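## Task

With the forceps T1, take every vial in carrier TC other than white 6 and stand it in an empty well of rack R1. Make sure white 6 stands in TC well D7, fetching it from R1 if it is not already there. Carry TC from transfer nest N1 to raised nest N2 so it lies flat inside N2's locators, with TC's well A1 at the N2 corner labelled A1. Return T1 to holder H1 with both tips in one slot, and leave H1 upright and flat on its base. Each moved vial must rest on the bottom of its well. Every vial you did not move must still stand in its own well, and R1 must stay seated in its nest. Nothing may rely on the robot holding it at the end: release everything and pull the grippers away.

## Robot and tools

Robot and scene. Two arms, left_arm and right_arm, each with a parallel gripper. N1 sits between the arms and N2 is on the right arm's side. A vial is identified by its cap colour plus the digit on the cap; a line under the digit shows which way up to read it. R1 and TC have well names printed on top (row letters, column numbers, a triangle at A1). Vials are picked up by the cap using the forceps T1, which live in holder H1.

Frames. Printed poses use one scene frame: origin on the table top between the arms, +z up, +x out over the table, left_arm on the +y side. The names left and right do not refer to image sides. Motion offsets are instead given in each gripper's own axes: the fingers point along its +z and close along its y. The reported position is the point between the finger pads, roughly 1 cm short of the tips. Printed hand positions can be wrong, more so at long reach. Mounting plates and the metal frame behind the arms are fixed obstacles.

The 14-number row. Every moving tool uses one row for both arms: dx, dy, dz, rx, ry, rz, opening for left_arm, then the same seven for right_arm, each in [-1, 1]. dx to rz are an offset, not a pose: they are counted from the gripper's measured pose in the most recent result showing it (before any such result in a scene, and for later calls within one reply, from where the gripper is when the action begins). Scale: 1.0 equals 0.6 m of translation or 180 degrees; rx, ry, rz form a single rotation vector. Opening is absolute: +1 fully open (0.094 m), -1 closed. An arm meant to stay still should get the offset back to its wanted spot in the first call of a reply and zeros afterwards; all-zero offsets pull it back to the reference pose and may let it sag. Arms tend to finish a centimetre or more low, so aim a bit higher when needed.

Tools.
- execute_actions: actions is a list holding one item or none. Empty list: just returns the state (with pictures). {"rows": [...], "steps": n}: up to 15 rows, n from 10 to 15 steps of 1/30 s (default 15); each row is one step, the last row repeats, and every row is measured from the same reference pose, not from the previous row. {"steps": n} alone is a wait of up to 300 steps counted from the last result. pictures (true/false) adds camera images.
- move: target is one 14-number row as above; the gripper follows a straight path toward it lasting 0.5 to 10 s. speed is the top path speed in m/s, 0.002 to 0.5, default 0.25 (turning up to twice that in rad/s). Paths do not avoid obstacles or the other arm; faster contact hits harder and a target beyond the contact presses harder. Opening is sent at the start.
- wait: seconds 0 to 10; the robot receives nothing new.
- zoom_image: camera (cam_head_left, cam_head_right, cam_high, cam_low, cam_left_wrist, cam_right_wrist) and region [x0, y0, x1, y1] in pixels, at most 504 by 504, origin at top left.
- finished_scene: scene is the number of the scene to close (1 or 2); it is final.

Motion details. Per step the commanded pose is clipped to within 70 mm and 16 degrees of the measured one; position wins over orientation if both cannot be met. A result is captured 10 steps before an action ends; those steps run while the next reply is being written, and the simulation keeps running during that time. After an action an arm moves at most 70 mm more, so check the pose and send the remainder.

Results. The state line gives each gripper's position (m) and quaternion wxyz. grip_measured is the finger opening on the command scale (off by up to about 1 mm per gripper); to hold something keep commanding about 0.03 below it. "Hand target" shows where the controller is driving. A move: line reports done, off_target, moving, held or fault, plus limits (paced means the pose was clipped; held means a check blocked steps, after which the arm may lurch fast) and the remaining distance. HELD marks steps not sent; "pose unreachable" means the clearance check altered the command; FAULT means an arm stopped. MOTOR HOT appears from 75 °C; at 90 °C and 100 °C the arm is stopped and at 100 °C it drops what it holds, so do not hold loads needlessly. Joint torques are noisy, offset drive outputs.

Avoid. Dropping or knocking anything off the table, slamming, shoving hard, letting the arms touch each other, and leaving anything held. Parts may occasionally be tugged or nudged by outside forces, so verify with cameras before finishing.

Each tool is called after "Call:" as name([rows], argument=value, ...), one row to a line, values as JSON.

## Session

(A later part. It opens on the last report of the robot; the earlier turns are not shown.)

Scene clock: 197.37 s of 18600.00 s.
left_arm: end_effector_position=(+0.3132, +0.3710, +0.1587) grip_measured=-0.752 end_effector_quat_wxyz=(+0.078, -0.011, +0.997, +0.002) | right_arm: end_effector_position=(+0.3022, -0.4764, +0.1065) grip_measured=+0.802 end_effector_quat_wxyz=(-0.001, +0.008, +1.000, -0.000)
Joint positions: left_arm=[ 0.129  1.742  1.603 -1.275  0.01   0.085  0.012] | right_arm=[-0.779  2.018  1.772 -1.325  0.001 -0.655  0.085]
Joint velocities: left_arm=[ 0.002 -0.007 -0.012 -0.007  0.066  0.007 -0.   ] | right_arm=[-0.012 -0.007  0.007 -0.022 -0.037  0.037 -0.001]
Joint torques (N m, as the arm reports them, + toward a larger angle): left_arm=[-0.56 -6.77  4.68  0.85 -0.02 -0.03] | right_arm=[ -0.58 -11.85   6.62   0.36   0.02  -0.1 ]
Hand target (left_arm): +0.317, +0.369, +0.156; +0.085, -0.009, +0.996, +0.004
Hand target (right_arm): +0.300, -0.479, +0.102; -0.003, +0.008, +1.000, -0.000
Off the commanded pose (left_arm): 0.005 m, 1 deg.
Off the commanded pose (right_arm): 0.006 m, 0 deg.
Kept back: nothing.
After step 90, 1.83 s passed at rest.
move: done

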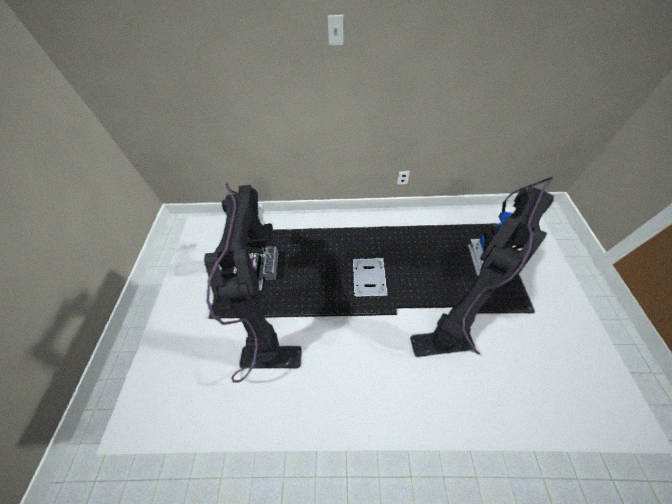

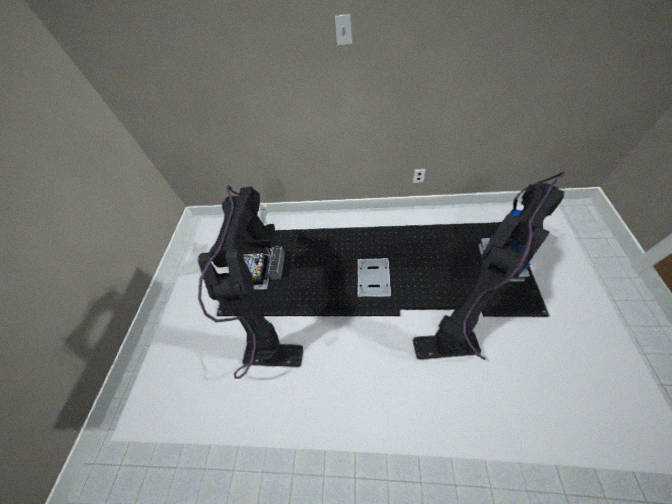

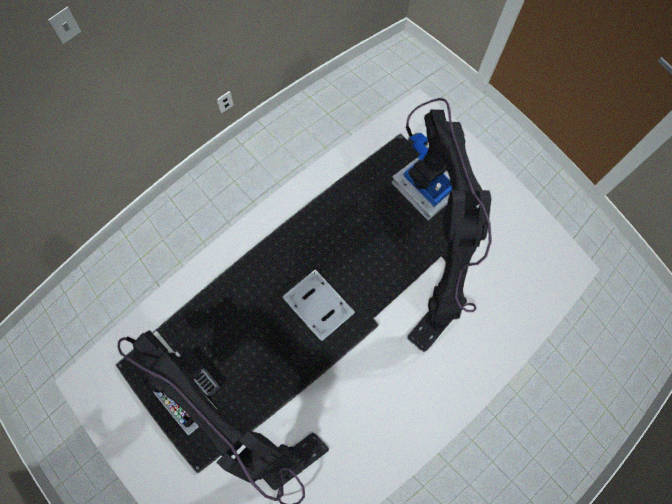

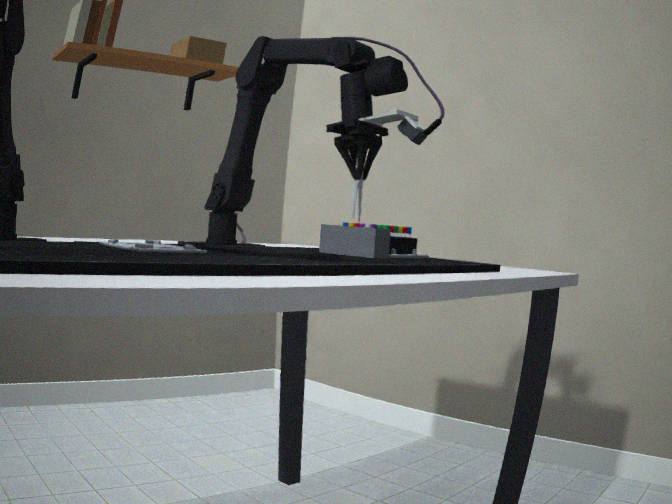

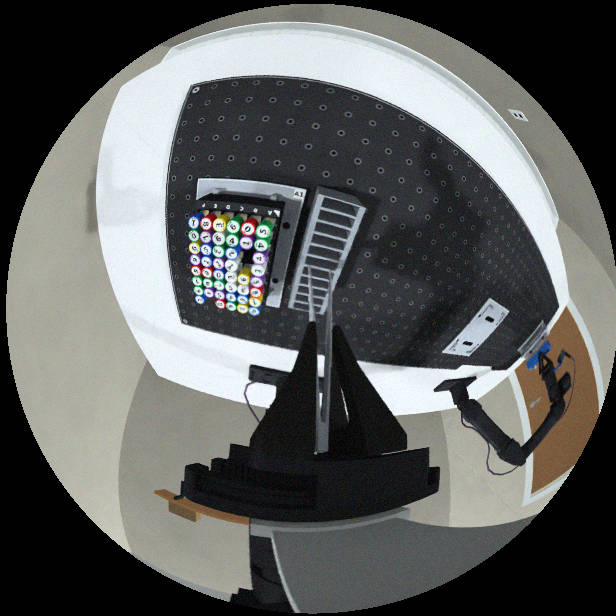

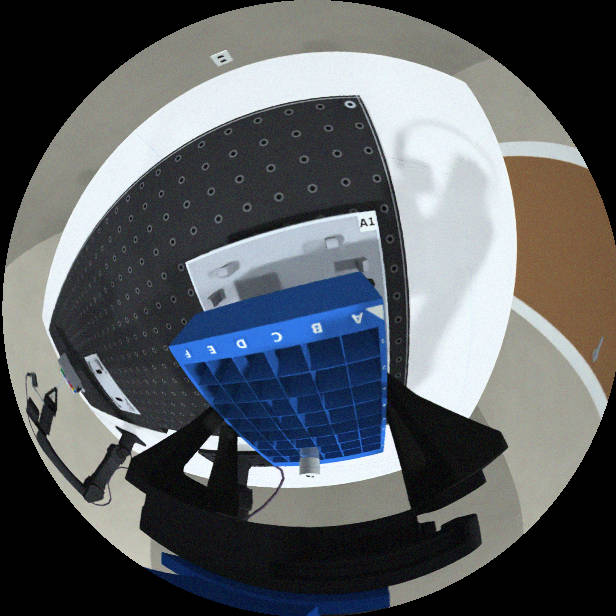

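Call:
execute_actions([
  {"rows": [[-0.0052,0.0005,0.0077,0,-0.0045,0,-0.75,-0.004,-0.0031,0.005,0.0014,-0.0018,0,0.772],[-0.0048,0.0005,0.0104,0,-0.0045,0,-0.75,-0.005,-0.0039,0.007,0.0014,-0.0018,0,0.772],[-0.0044,0.0005,0.013,0,-0.0045,0,-0.75,-0.006,-0.0046,0.009,0.0014,-0.0018,0,0.772],[-0.0039,0.0005,0.0156,0,-0.0045,0,-0.75,-0.007,-0.0054,0.011,0.0014,-0.0018,0,0.772],[-0.0035,0.0005,0.0183,0,-0.0045,0,-0.75,-0.008,-0.0062,0.013,0.0014,-0.0018,0,0.772],[-0.0031,0.0005,0.0209,0,-0.0045,0,-0.75,-0.009,-0.007,0.015,0.0014,-0.0018,0,0.772],[-0.0027,0.0005,0.0235,0,-0.0045,0,-0.75,-0.010,-0.0077,0.017,0.0014,-0.0018,0,0.772],[-0.0023,0.0005,0.0262,0,-0.0045,0,-0.75,-0.011,-0.0085,0.019,0.0014,-0.0018,0,0.772],[-0.0019,0.0005,0.0288,0,-0.0045,0,-0.75,-0.012,-0.0093,0.021,0.0014,-0.0018,0,0.772],[-0.0015,0.0005,0.0315,0,-0.0045,0,-0.75,-0.0133,-0.0103,0.0228,0.0014,-0.0018,0,0.772],[-0.001,0.0005,0.0341,0,-0.0045,0,-0.75,-0.0133,-0.0103,0.0228,0.0014,-0.0018,0,0.772],[-0.0006,0.0005,0.0367,0,-0.0045,0,-0.75,-0.0133,-0.0103,0.0228,0.0014,-0.0018,0,0.772],[-0.0002,0.0005,0.0394,0,-0.0045,0,-0.75,-0.0133,-0.0103,0.0228,0.0014,-0.0018,0,0.772],[0.0002,0.0005,0.042,0,-0.0045,0,-0.75,-0.0133,-0.0103,0.0228,0.0014,-0.0018,0,0.772],[0.0006,0.0005,0.0446,0,-0.0045,0,-0.75,-0.0133,-0.0103,0.0228,0.0014,-0.0018,0,0.772]], "steps": 15},
])

Call:
execute_actions([
  {"steps": 18},
], pictures=true)

Scene clock: 201.97 s of 18600.00 s.
left_arm: end_effector_position=(+0.3132, +0.3710, +0.1535) grip_measured=-0.752 end_effector_quat_wxyz=(+0.077, -0.011, +0.997, +0.002) | right_arm: end_effector_position=(+0.3039, -0.4777, +0.1065) grip_measured=+0.802 end_effector_quat_wxyz=(+0.003, +0.007, +1.000, -0.003)
Joint positions: left_arm=[ 0.129  1.742  1.582 -1.257  0.01   0.085  0.012] | right_arm=[-0.779  2.018  1.772 -1.316  0.001 -0.656  0.085]
Joint velocities: left_arm=[ 0.012 -0.007 -0.222  0.183 -0.037  0.007 -0.001] | right_arm=[-0.002  0.002  0.002  0.095 -0.037  0.051 -0.001]
Joint torques (N m, as the arm reports them, + toward a larger angle): left_arm=[ 0.12 -6.86  4.6   0.81  0.06 -0.02] | right_arm=[  0.08 -10.83   7.03   0.38   0.    -0.02]
Steps of this call (steps 1 to 90: nothing new was sent; then 1.43 s passed at rest; steps 91 to 95: the first 5 steps of this action). Readings (end_effector_position):
91: left_arm (+0.3136, +0.3710, +0.1587) | right_arm (+0.3025, -0.4766, +0.1065)
92: left_arm (+0.3139, +0.3710, +0.1582) | right_arm (+0.3027, -0.4768, +0.1065)
94: left_arm (+0.3138, +0.3710, +0.1555) | right_arm (+0.3035, -0.4774, +0.1065)
95: the state above

Scene clock: 202.57 s of 18600.00 s.
left_arm: end_effector_position=(+0.3123, +0.3709, +0.1330) grip_measured=-0.752 end_effector_quat_wxyz=(+0.074, -0.011, +0.997, +0.002) | right_arm: end_effector_position=(+0.3083, -0.4812, +0.0954) grip_measured=+0.802 end_effector_quat_wxyz=(+0.001, +0.007, +1.000, -0.001)
Joint positions: left_arm=[ 0.129  1.742  1.502 -1.184  0.01   0.085  0.012] | right_arm=[-0.779  2.048  1.772 -1.291  0.001 -0.656  0.085]
Joint velocities: left_arm=[ 0.002  0.007 -0.017 -0.022  0.066 -0.022 -0.   ] | right_arm=[ 0.012  0.007 -0.012 -0.007  0.051  0.022  0.001]
Joint torques (N m, as the arm reports them, + toward a larger angle): left_arm=[-0.01 -6.99  4.76  0.85  0.05 -0.02] | right_arm=[  0.06 -12.1    7.33   0.37  -0.01  -0.02]
Hand target (left_arm): +0.317, +0.371, +0.132; +0.084, -0.011, +0.996, +0.003
Hand target (right_arm): +0.310, -0.483, +0.093; +0.002, +0.008, +1.000, -0.002
Off the commanded pose (left_arm): 0.005 m, 1 deg.
Off the commanded pose (right_arm): 0.003 m, 0 deg.
Kept back: nothing.
Steps of this call (steps 1 to 10: the last 10 steps of your previous action; steps 11 to 18: nothing new was sent). Readings (end_effector_position):
1: left_arm (+0.3125, +0.3709, +0.1513) | right_arm (+0.3044, -0.4781, +0.1065)
2: left_arm (+0.3118, +0.3708, +0.1493) | right_arm (+0.3049, -0.4785, +0.1061)
4: left_arm (+0.3106, +0.3707, +0.1453) | right_arm (+0.3060, -0.4794, +0.1045)
8: left_arm (+0.3101, +0.3706, +0.1388) | right_arm (+0.3075, -0.4806, +0.0979)
18: the state above

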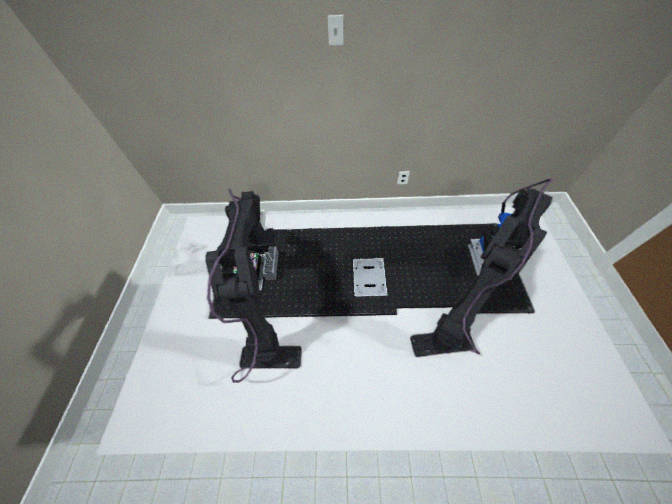

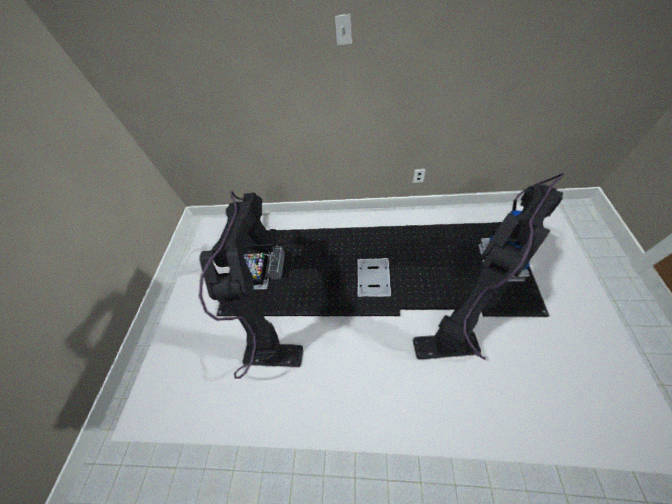

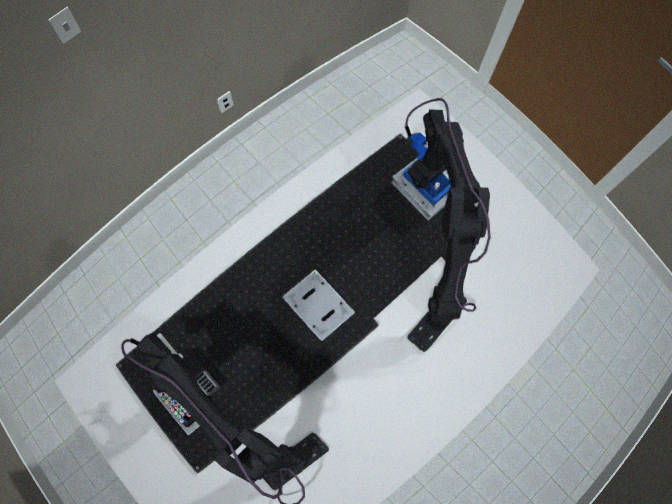

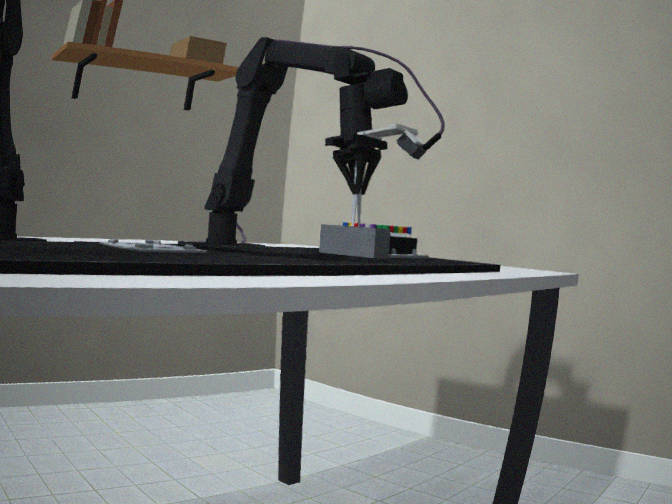

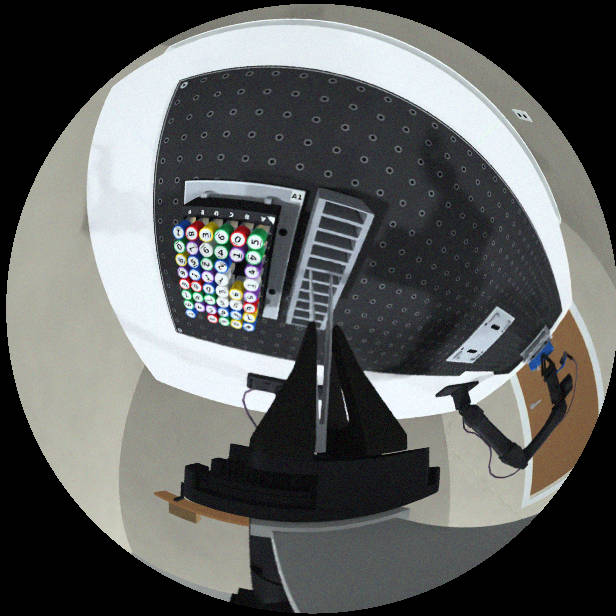

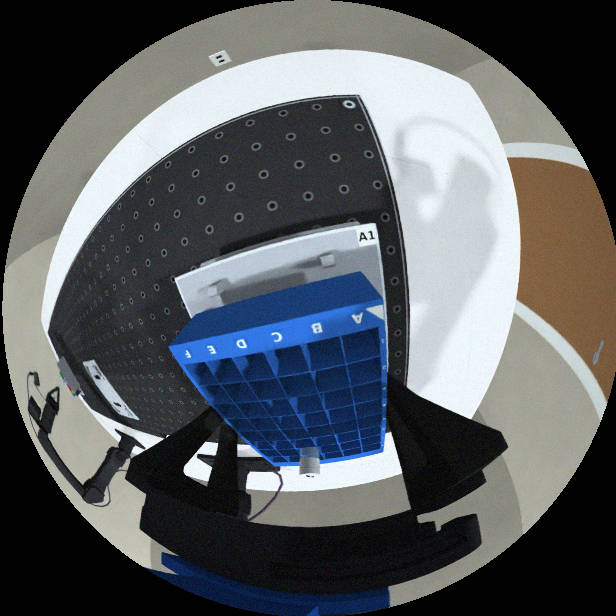

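Call:
zoom_image(camera="cam_right_wrist", region=[160, 200, 400, 360])

Call:
zoom_image(camera="cam_left_wrist", region=[275, 195, 395, 335])

Region (160, 200, 400, 360) of cam_right_wrist's 616x616 image, scaled by 2.100, with more detail than that image has.

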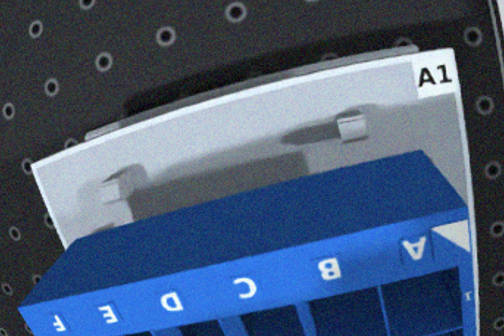

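Region (275, 195, 395, 335) of cam_left_wrist's 616x616 image, scaled by 3.600, with more detail than that image has; it fills the left 432 columns of this view, and the rest is white.

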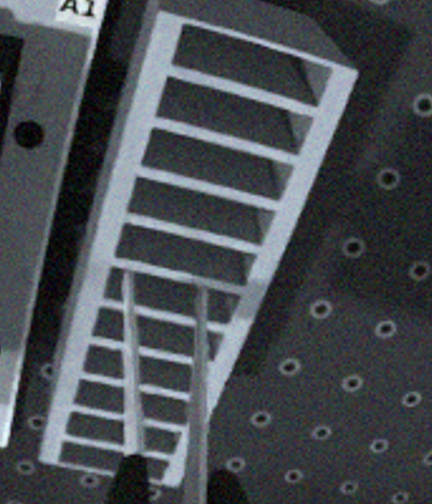

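Call:
execute_actions([
  {"rows": [[-0.012,0.0005,0.0025,0,-0.01,0,-0.75,-0.003,0.004,0.004,0,0,0.002,0.772],[-0.0138,0.0005,0.0058,0,-0.0121,0,-0.75,-0.004,0.005,0.0055,0,0,0.003,0.772],[-0.0133,0.0005,0.0091,0,-0.0121,0,-0.75,-0.005,0.0064,0.007,0.0003,-0.0004,0.004,0.772],[-0.0128,0.0005,0.0124,0,-0.0121,0,-0.75,-0.006,0.0077,0.0085,0.0003,-0.0004,0.005,0.772],[-0.0123,0.0005,0.0157,0,-0.0121,0,-0.75,-0.0072,0.0092,0.01,0.0005,-0.0006,0.005,0.772],[-0.0118,0.0005,0.019,0,-0.0121,0,-0.75,-0.0072,0.0092,0.0115,0.0005,-0.0006,0.005,0.772],[-0.0114,0.0005,0.0223,0,-0.0121,0,-0.75,-0.0072,0.0092,0.013,0.0007,-0.0008,0.005,0.772],[-0.0109,0.0005,0.0256,0,-0.0121,0,-0.75,-0.0072,0.0092,0.0145,0.0007,-0.0008,0.005,0.772],[-0.0104,0.0005,0.0289,0,-0.0121,0,-0.75,-0.0072,0.0092,0.016,0.0009,-0.0011,0.005,0.772],[-0.0099,0.0005,0.0322,0,-0.0121,0,-0.75,-0.0072,0.0092,0.0178,0.0009,-0.0011,0.005,0.772],[-0.0094,0.0005,0.0355,0,-0.0121,0,-0.75,-0.0072,0.0092,0.0178,0.0009,-0.0011,0.005,0.772],[-0.008,0.0005,0.0388,0,-0.0113,0,-0.75,-0.0072,0.0092,0.0178,0.0009,-0.0011,0.005,0.772],[-0.0065,0.0005,0.0421,0,-0.0105,0,-0.75,-0.0072,0.0092,0.0178,0.0009,-0.0011,0.005,0.772],[-0.0051,0.0005,0.045,0,-0.0097,0,-0.75,-0.0072,0.0092,0.0178,0.0009,-0.0011,0.005,0.772],[-0.0039,0.0005,0.0468,0,-0.0089,0,-0.75,-0.0072,0.0092,0.0178,0.0009,-0.0011,0.005,0.772]], "steps": 15},
])

Call:
execute_actions([
  {"steps": 18},
], pictures=true)

Scene clock: 208.13 s of 18600.00 s.
left_arm: end_effector_position=(+0.3163, +0.3713, +0.1306) grip_measured=-0.752 end_effector_quat_wxyz=(+0.082, -0.011, +0.997, +0.003) | right_arm: end_effector_position=(+0.3092, -0.4817, +0.0949) grip_measured=+0.802 end_effector_quat_wxyz=(+0.002, +0.014, +1.000, -0.003)
Joint positions: left_arm=[ 0.129  1.742  1.49  -1.155  0.01   0.085  0.012] | right_arm=[-0.779  2.048  1.77  -1.285  0.001 -0.643  0.085]
Joint velocities: left_arm=[ 0.007 -0.017 -0.198  0.242  0.007 -0.007 -0.001] | right_arm=[ 0.027  0.002 -0.076  0.11  -0.007  0.095  0.   ]
Joint torques (N m, as the arm reports them, + toward a larger angle): left_arm=[ 0.06 -6.89  4.33  0.78  0.06 -0.02] | right_arm=[  1.52 -12.82   5.91   0.31  -0.01   0.01]
Steps of this call (steps 1 to 90: nothing new was sent; then 2.40 s passed at rest; steps 91 to 95: the first 5 steps of this action). Readings (end_effector_position):
91: left_arm (+0.3136, +0.3710, +0.1332) | right_arm (+0.3084, -0.4813, +0.0954)
92: left_arm (+0.3142, +0.3711, +0.1333) | right_arm (+0.3085, -0.4813, +0.0954)
94: left_arm (+0.3158, +0.3713, +0.1321) | right_arm (+0.3089, -0.4817, +0.0954)
95: the state above

Scene clock: 208.73 s of 18600.00 s.
left_arm: end_effector_position=(+0.3148, +0.3711, +0.1094) grip_measured=-0.752 end_effector_quat_wxyz=(+0.081, -0.011, +0.997, +0.003) | right_arm: end_effector_position=(+0.3114, -0.4792, +0.0876) grip_measured=+0.802 end_effector_quat_wxyz=(+0.003, +0.017, +1.000, -0.003)
Joint positions: left_arm=[ 0.129  1.742  1.406 -1.073  0.01   0.085  0.012] | right_arm=[-0.771  2.048  1.741 -1.254  0.001 -0.629  0.085]
Joint velocities: left_arm=[-0.012 -0.017  0.007  0.066 -0.037 -0.007 -0.001] | right_arm=[-0.012  0.002  0.007 -0.007 -0.007 -0.007 -0.   ]
Joint torques (N m, as the arm reports them, + toward a larger angle): left_arm=[ 0.03 -6.48  4.63  0.88  0.08 -0.03] | right_arm=[  0.85 -12.79   6.33   0.4    0.02   0.02]
Hand target (left_arm): +0.318, +0.371, +0.106; +0.087, -0.011, +0.996, +0.002
Hand target (right_arm): +0.313, -0.476, +0.085; +0.002, +0.015, +1.000, -0.003
Off the commanded pose (left_arm): 0.005 m, 1 deg.
Off the commanded pose (right_arm): 0.005 m, 0 deg.
Kept back: nothing.
Steps of this call (steps 1 to 10: the last 10 steps of your previous action; steps 11 to 18: nothing new was sent). Readings (end_effector_position):
1: left_arm (+0.3160, +0.3713, +0.1285) | right_arm (+0.3097, -0.4815, +0.0942)
2: left_arm (+0.3155, +0.3712, +0.1264) | right_arm (+0.3099, -0.4811, +0.0932)
4: left_arm (+0.3142, +0.3711, +0.1218) | right_arm (+0.3098, -0.4795, +0.0906)
8: left_arm (+0.3128, +0.3709, +0.1141) | right_arm (+0.3105, -0.4785, +0.0877)
18: the state above

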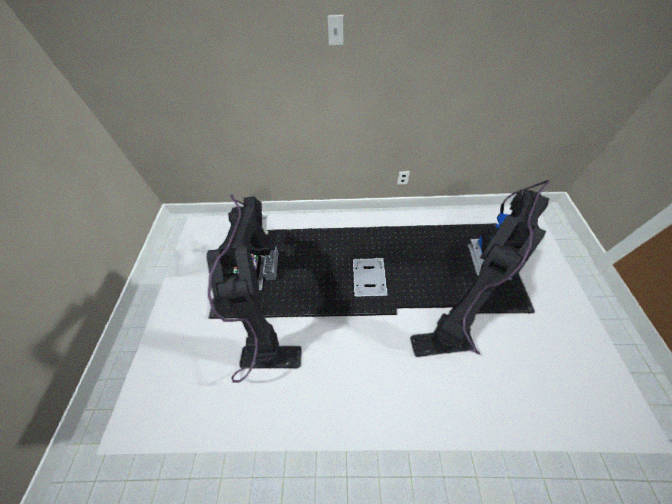

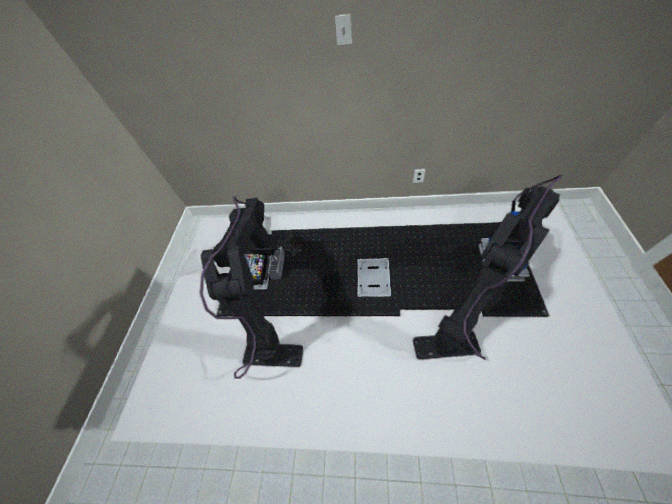

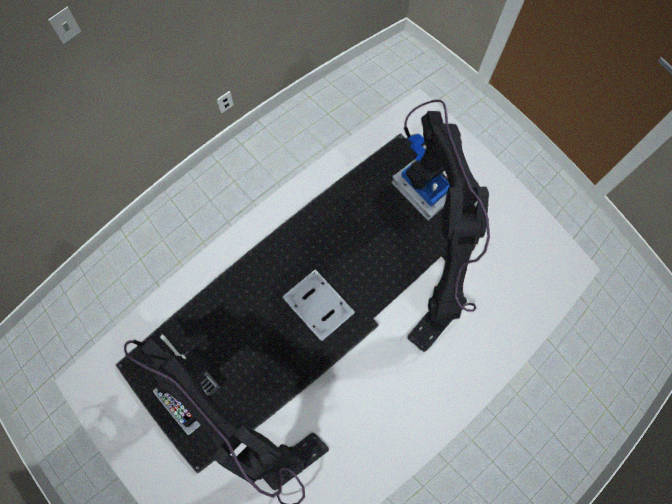

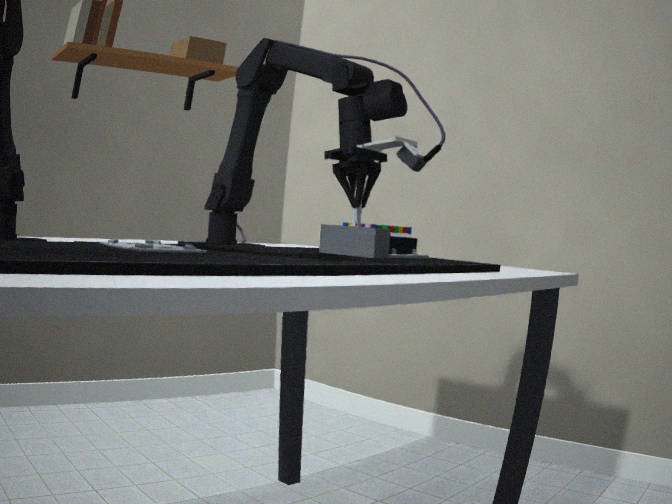

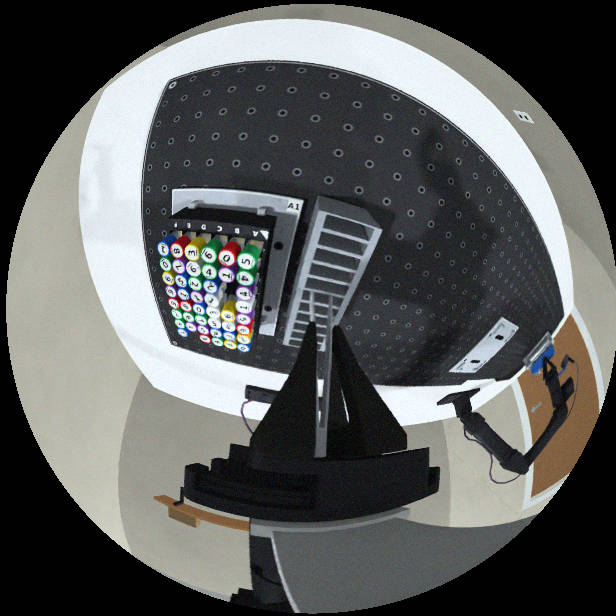

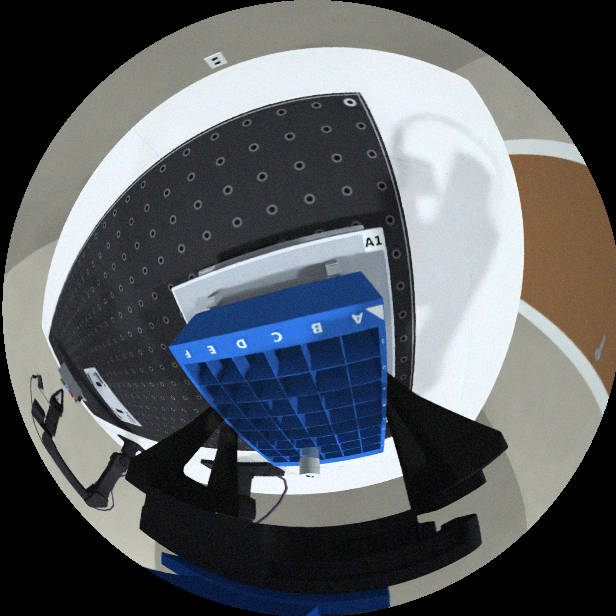

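Call:
zoom_image(camera="cam_right_wrist", region=[160, 200, 400, 360])

Call:
zoom_image(camera="cam_left_wrist", region=[250, 260, 410, 470])

Region (160, 200, 400, 360) of cam_right_wrist's 616x616 image, scaled by 2.100, with more detail than that image has.

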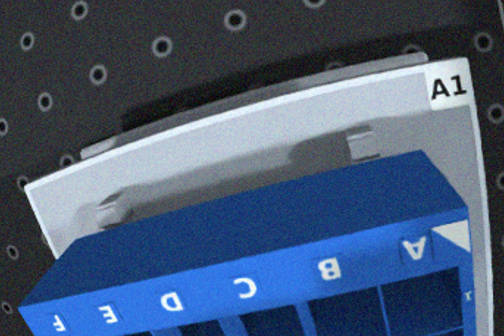

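Region (250, 260, 410, 470) of cam_left_wrist's 616x616 image, scaled by 2.400, with more detail than that image has; it fills the left 384 columns of this view, and the rest is white.

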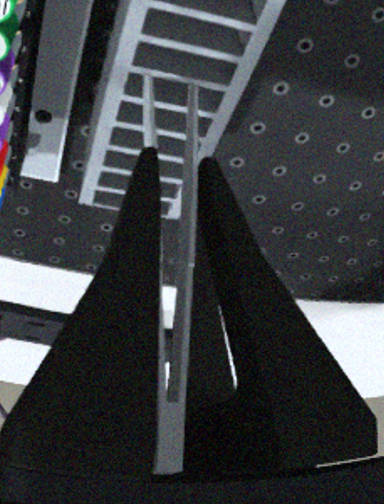

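Call:
execute_actions([
  {"rows": [[-0.003,0,-0.0024,0,-0.002,0,-0.73,0.0025,0.002,0.007,-0.0015,0.002,0,0.772],[-0.003,0,-0.0024,0,-0.002,0,-0.71,0.0022,0.0017,0.008,-0.001,0.0013,0,0.772],[-0.003,0,-0.0024,0,-0.002,0,-0.69,0.0017,0.0013,0.009,-0.0005,0.0006,0,0.772],[-0.003,0,-0.0024,0,-0.002,0,-0.67,0.0017,0.0013,0.0103,-0.0004,0.0005,0,0.772],[-0.003,0,-0.0024,0,-0.002,0,-0.65,0.0017,0.0013,0.0116,-0.0003,0.0004,0,0.772],[-0.003,0,-0.0024,0,-0.002,0,-0.62,0.0017,0.0013,0.0129,-0.0002,0.0003,0,0.772],[-0.003,0,-0.0024,0,-0.002,0,-0.59,0.0017,0.0013,0.0142,-0.0001,0.0002,0,0.772],[-0.003,0,-0.0024,0,-0.002,0,-0.55,0.0017,0.0013,0.0155,0,0,0,0.772],[-0.003,0,-0.0024,0,-0.002,0,-0.5,0.0017,0.0013,0.0168,0.0001,-0.0001,0,0.772],[-0.003,0,-0.0024,0,-0.002,0,-0.45,0.0017,0.0013,0.0181,0.0002,-0.0002,0,0.772],[-0.003,0,-0.0024,0,-0.002,0,-0.4,0.0017,0.0013,0.0194,0.0002,-0.0003,0,0.772],[-0.003,0,-0.0024,0,-0.002,0,-0.35,0.0017,0.0013,0.0207,0.0003,-0.0004,0,0.772],[-0.003,0,-0.0024,0,-0.002,0,-0.3,0.0017,0.0013,0.022,0.0004,-0.0005,0,0.772],[-0.003,0,-0.0024,0,-0.002,0,-0.3,0.0017,0.0013,0.0233,0.0005,-0.0007,0,0.772],[-0.003,0,-0.0024,0,-0.002,0,-0.3,0.0017,0.0013,0.0245,0.0006,-0.0008,0,0.772]], "steps": 15},
])

Call:
execute_actions([
  {"steps": 18},
], pictures=true)

Scene clock: 212.50 s of 18600.00 s.
left_arm: end_effector_position=(+0.3154, +0.3712, +0.1095) grip_measured=-0.660 end_effector_quat_wxyz=(+0.082, -0.011, +0.997, +0.003) | right_arm: end_effector_position=(+0.3112, -0.4791, +0.0858) grip_measured=+0.802 end_effector_quat_wxyz=(+0.003, +0.017, +1.000, -0.003)
Joint positions: left_arm=[ 0.129  1.742  1.406 -1.07   0.01   0.085  0.016] | right_arm=[-0.771  2.048  1.733 -1.247  0.001 -0.629  0.085]
Joint velocities: left_arm=[ 0.002  0.012 -0.022 -0.007  0.037 -0.037  0.017] | right_arm=[-0.007 -0.002 -0.125  0.066 -0.022  0.022  0.001]
Joint torques (N m, as the arm reports them, + toward a larger angle): left_arm=[ 0.04 -6.77  5.93  0.65  0.05 -0.01] | right_arm=[  0.12 -12.78   6.23   0.37   0.    -0.02]
Steps of this call (steps 1 to 90: nothing new was sent; then 0.60 s passed at rest; steps 91 to 95: the first 5 steps of this action). Readings (end_effector_position):
91: left_arm (+0.3154, +0.3712, +0.1095) | right_arm (+0.3115, -0.4793, +0.0876)
92: left_arm (+0.3154, +0.3712, +0.1095) | right_arm (+0.3115, -0.4793, +0.0876)
94: left_arm (+0.3154, +0.3712, +0.1095) | right_arm (+0.3116, -0.4794, +0.0867)
95: the state above

Scene clock: 213.10 s of 18600.00 s.
left_arm: end_effector_position=(+0.3154, +0.3712, +0.1095) grip_measured=-0.302 end_effector_quat_wxyz=(+0.082, -0.011, +0.997, +0.003) | right_arm: end_effector_position=(+0.3107, -0.4788, +0.0792) grip_measured=+0.802 end_effector_quat_wxyz=(+0.003, +0.017, +1.000, -0.003)
Joint positions: left_arm=[ 0.129  1.742  1.406 -1.07   0.01   0.085  0.033] | right_arm=[-0.771  2.048  1.707 -1.221  0.002 -0.628  0.085]
Joint velocities: left_arm=[-0.007 -0.007  0.002 -0.051  0.066 -0.007  0.001] | right_arm=[ 0.002  0.002  0.002 -0.022 -0.007 -0.007  0.   ]
Joint torques (N m, as the arm reports them, + toward a larger angle): left_arm=[ 0.03 -6.87  5.96  0.63  0.03 -0.02] | right_arm=[  0.08 -12.76   5.27   0.56  -0.02  -0.04]
Hand target (left_arm): +0.316, +0.371, +0.111; +0.084, -0.011, +0.996, +0.003
Hand target (right_arm): +0.311, -0.478, +0.073; +0.004, +0.017, +1.000, -0.004
Off the commanded pose (left_arm): 0.002 m, 0 deg.
Off the commanded pose (right_arm): 0.006 m, 0 deg.
Kept back: nothing.
Steps of this call (steps 1 to 10: the last 10 steps of your previous action; steps 11 to 18: nothing new was sent). Readings (end_effector_position):
1: left_arm (+0.3154, +0.3712, +0.1095) | right_arm (+0.3108, -0.4787, +0.0846)
2: left_arm (+0.3154, +0.3712, +0.1095) | right_arm (+0.3105, -0.4786, +0.0836)
4: left_arm (+0.3154, +0.3712, +0.1095) | right_arm (+0.3107, -0.4788, +0.0818)
8: left_arm (+0.3154, +0.3712, +0.1095) | right_arm (+0.3107, -0.4788, +0.0797)
18: the state above

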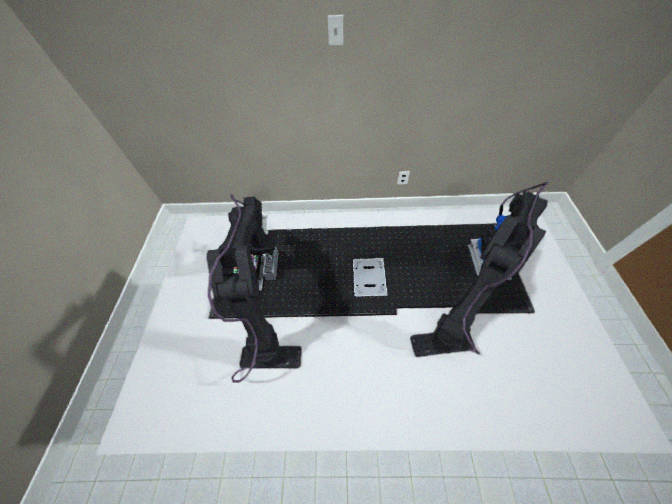

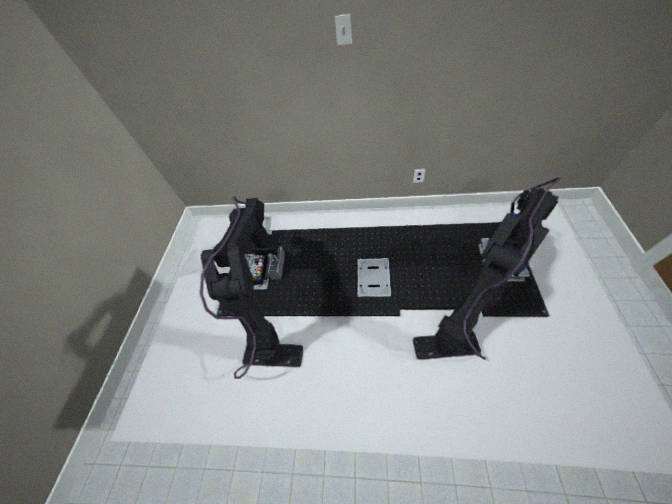

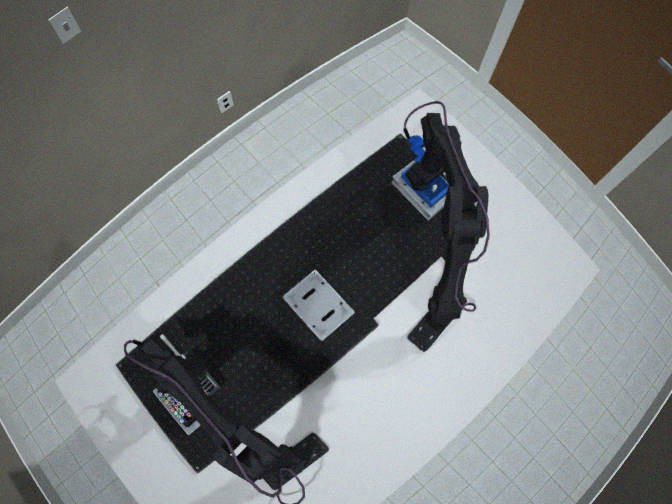

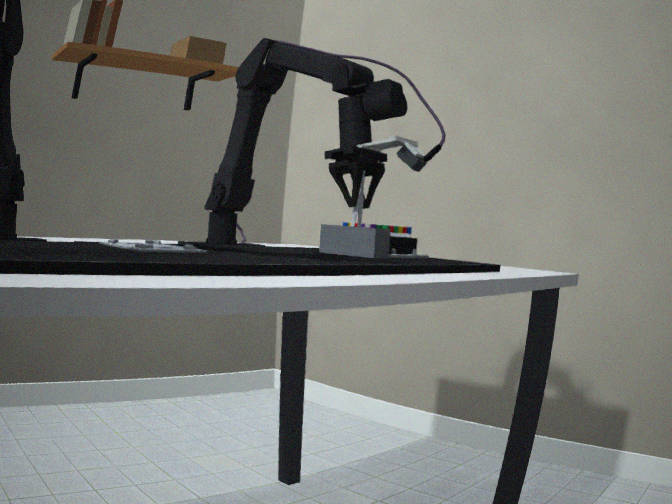

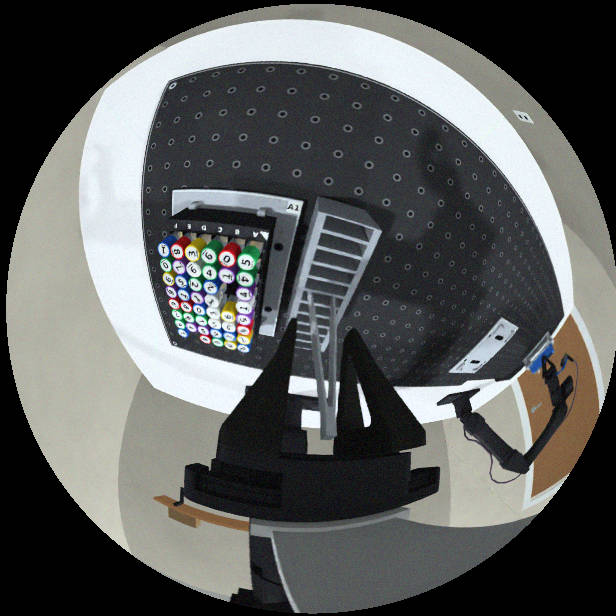

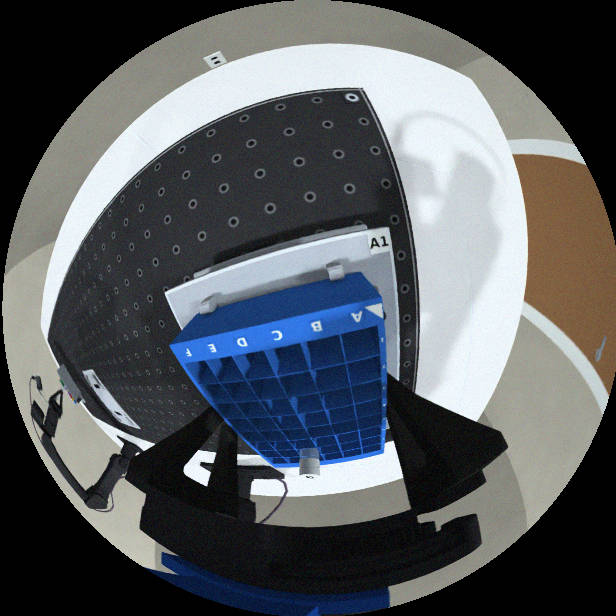

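Call:
zoom_image(camera="cam_high", region=[385, 150, 465, 230])

Call:
zoom_image(camera="cam_right_wrist", region=[160, 200, 400, 360])

Region (385, 150, 465, 230) of cam_high's 672x504 image, scaled by 6.300, with more detail than that image has.

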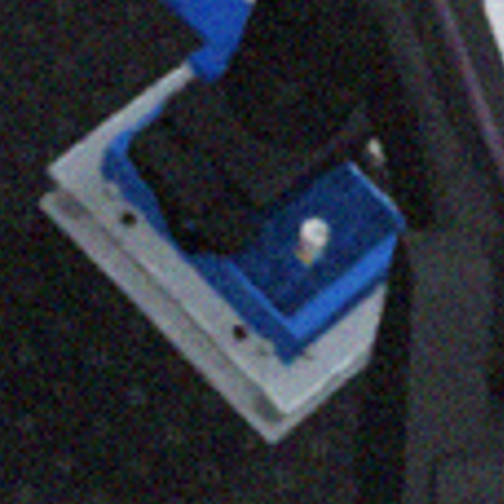

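Region (160, 200, 400, 360) of cam_right_wrist's 616x616 image, scaled by 2.100, with more detail than that image has.

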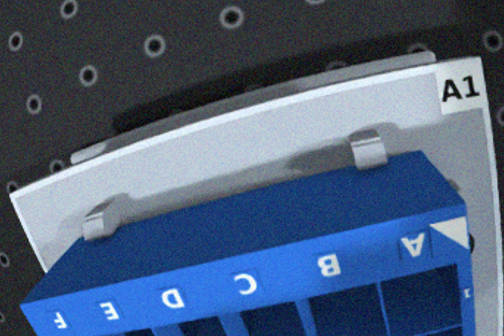

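Call:
execute_actions([
  {"rows": [[-0.003,0,-0.012,0,0,0,-0.3,0,0,0,0,0,0,0.79],[-0.004,0,-0.018,0,0,0,-0.3,0,0,0,0,0,0,0.805],[-0.005,0,-0.025,0,0,0,-0.3,0,0,0,0,0,0,0.82],[-0.006,0,-0.033,0,0,0,-0.3,0,0,0,0,0,0,0.85],[-0.008,0,-0.042,0,0,0,-0.3,0,0,0,0,0,0,0.89],[-0.009,0,-0.051,0,0,0,-0.3,0,0,0,0,0,0,0.93],[-0.011,0,-0.061,0,0,0,-0.3,0,0,0,0,0,0,0.97],[-0.012,0,-0.071,0,0,0,-0.3,0,0,-0.008,0,0,0,1],[-0.014,0,-0.081,0,0,0,-0.3,0,0,-0.016,0,0,0,1],[-0.015,0,-0.091,0,0,0,-0.3,0,0,-0.025,0,0,0,1],[-0.017,0,-0.101,0,0,0,-0.3,0,0,-0.035,0,0,0,1],[-0.018,0,-0.111,0,0,0,-0.3,0,0,-0.045,0,0,0,1],[-0.02,0,-0.121,0,0,0,-0.3,0,0,-0.055,0,0,0,1],[-0.021,0,-0.13,0,0,0,-0.3,0,0,-0.065,0,0,0,1],[-0.022,0,-0.138,0,0,0,-0.3,0,0,-0.075,0,0,0,1]], "steps": 15},
])

Call:
move(target=[0.02,0,-0.06,0,-0.02,0,-0.3,0,0.0,-0.08,0,0,0,1], speed=0.2)

Scene clock: 214.70 s of 18600.00 s.
left_arm: end_effector_position=(+0.3133, +0.3710, +0.1161) grip_measured=-0.302 end_effector_quat_wxyz=(+0.077, -0.011, +0.997, +0.002) | right_arm: end_effector_position=(+0.3107, -0.4788, +0.0792) grip_measured=+0.872 end_effector_quat_wxyz=(+0.003, +0.017, +1.000, -0.003)
Joint positions: left_arm=[ 0.129  1.742  1.434 -1.109  0.01   0.085  0.033] | right_arm=[-0.771  2.048  1.707 -1.221  0.002 -0.628  0.088]
Joint velocities: left_arm=[ 0.017 -0.002  0.422 -0.418 -0.022 -0.051 -0.   ] | right_arm=[ 0.002 -0.007  0.007 -0.037 -0.007  0.066  0.03 ]
Joint torques (N m, as the arm reports them, + toward a larger angle): left_arm=[ 0.03 -7.29  8.48  0.67  0.03 -0.01] | right_arm=[  0.08 -12.71   7.26   0.3    0.02  -0.03]
Steps of this call (steps 1 to 43: nothing new was sent; steps 44 to 48: the first 5 steps of this action). Readings (end_effector_position):
44: left_arm (+0.3151, +0.3712, +0.1095) | right_arm (+0.3106, -0.4787, +0.0792)
45: left_arm (+0.3144, +0.3711, +0.1098) | right_arm (+0.3106, -0.4787, +0.0792)
47: left_arm (+0.3131, +0.3710, +0.1128) | right_arm (+0.3107, -0.4788, +0.0792)
48: the state above

Scene clock: 216.70 s of 18600.00 s.
left_arm: end_effector_position=(+0.2995, +0.3695, +0.2163) grip_measured=-0.302 end_effector_quat_wxyz=(+0.115, -0.011, +0.993, +0.006) | right_arm: end_effector_position=(+0.3072, -0.4761, +0.1657) grip_measured=+1.000 end_effector_quat_wxyz=(+0.005, +0.017, +1.000, -0.005)
Joint positions: left_arm=[ 0.129  1.66   1.728 -1.408  0.01   0.085  0.033] | right_arm=[-0.771  2.051  2.057 -1.563  0.002 -0.628  0.094]
Joint velocities: left_arm=[ 0.007  0.002 -0.002  0.007  0.051 -0.037  0.   ] | right_arm=[ 0.002 -0.007  0.002 -0.081 -0.022  0.007  0.   ]
Joint torques (N m, as the arm reports them, + toward a larger angle): left_arm=[ 0.71 -6.96  6.29  0.64  0.11  0.06] | right_arm=[  0.01 -11.09   8.52   0.23  -0.01  -0.04]
Hand target (left_arm): +0.296, +0.371, +0.223; +0.120, -0.011, +0.993, +0.004
Hand target (right_arm): +0.308, -0.477, +0.164; +0.001, +0.017, +1.000, -0.002
Off your previous action's commanded pose (left_arm): 0.017 m, 3 deg at its last step (step 10 of this call).
Off your previous action's commanded pose (right_arm): 0.023 m, 0 deg at its last step (step 10 of this call).
Off the commanded pose (left_arm): 0.008 m, 1 deg.
Off the commanded pose (right_arm): 0.002 m, 1 deg.
Kept back: nothing.
move: done

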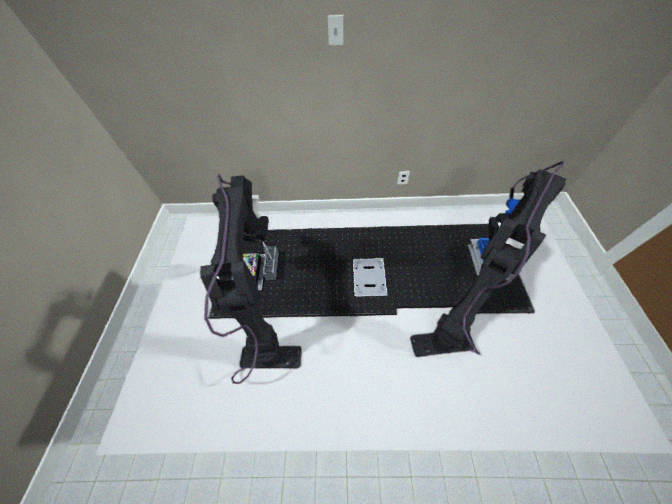

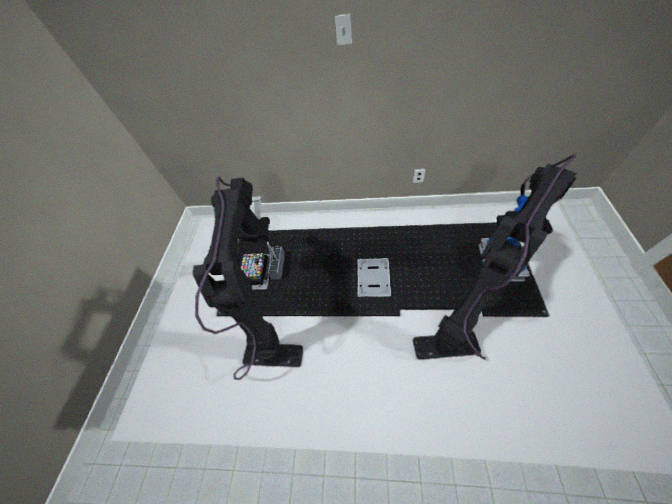

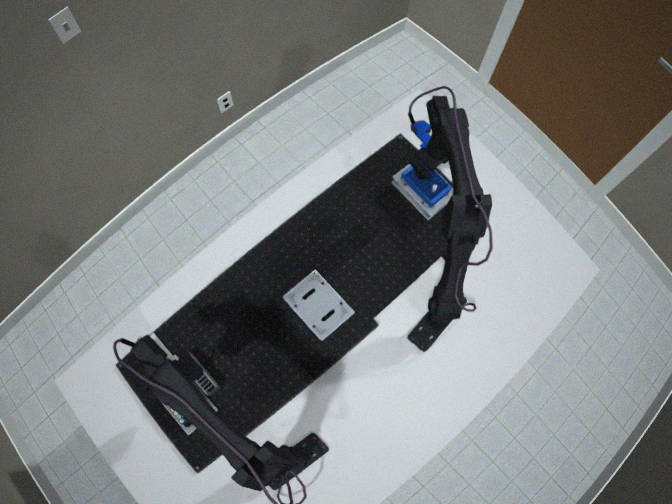

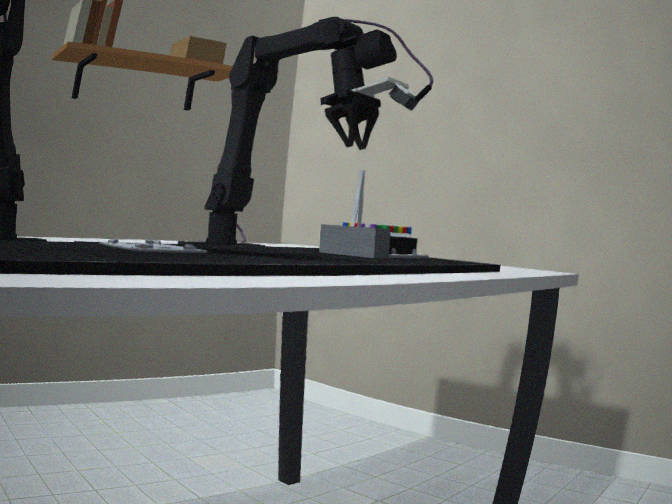

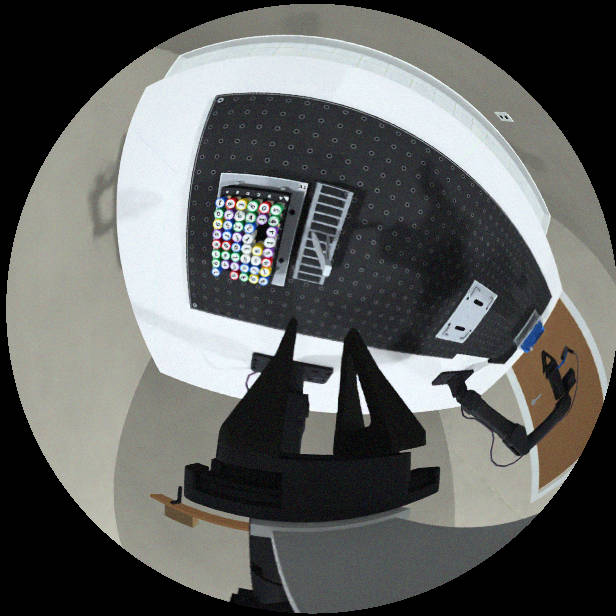

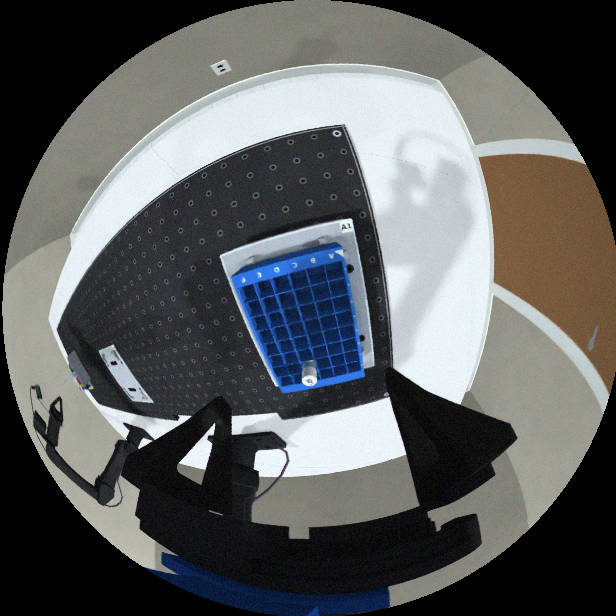

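Call:
zoom_image(camera="cam_right_wrist", region=[210, 210, 400, 400])

Call:
zoom_image(camera="cam_left_wrist", region=[500, 295, 560, 365])

Call:
zoom_image(camera="cam_left_wrist", region=[200, 165, 370, 300])

Region (210, 210, 400, 400) of cam_right_wrist's 616x616 image, scaled by 2.653, with more detail than that image has.

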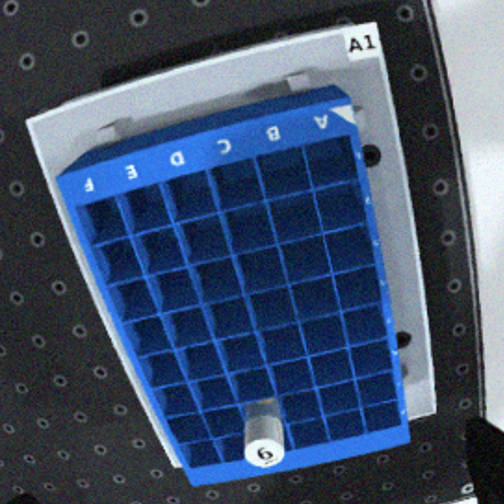

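Region (500, 295, 560, 365) of cam_left_wrist's 616x616 image, scaled by 7.200, with more detail than that image has; it fills the left 432 columns of this view, and the rest is white.

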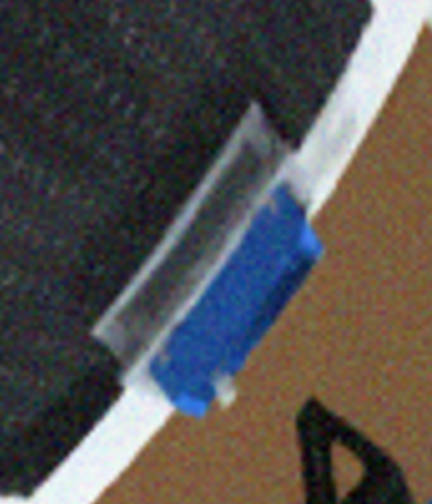

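Region (200, 165, 370, 300) of cam_left_wrist's 616x616 image, scaled by 2.965, with more detail than that image has; it fills the top 400 rows of this view, and the rest is white.

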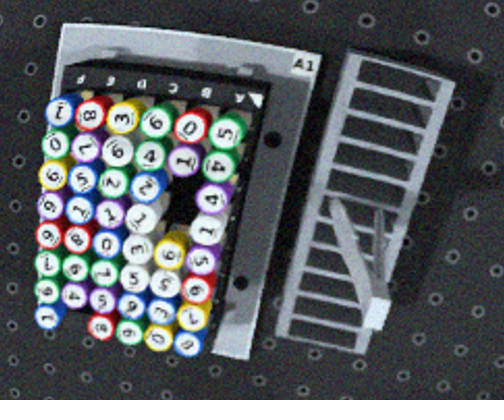

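Call:
finished_scene(scene=1)

The scene is finished: the task was done.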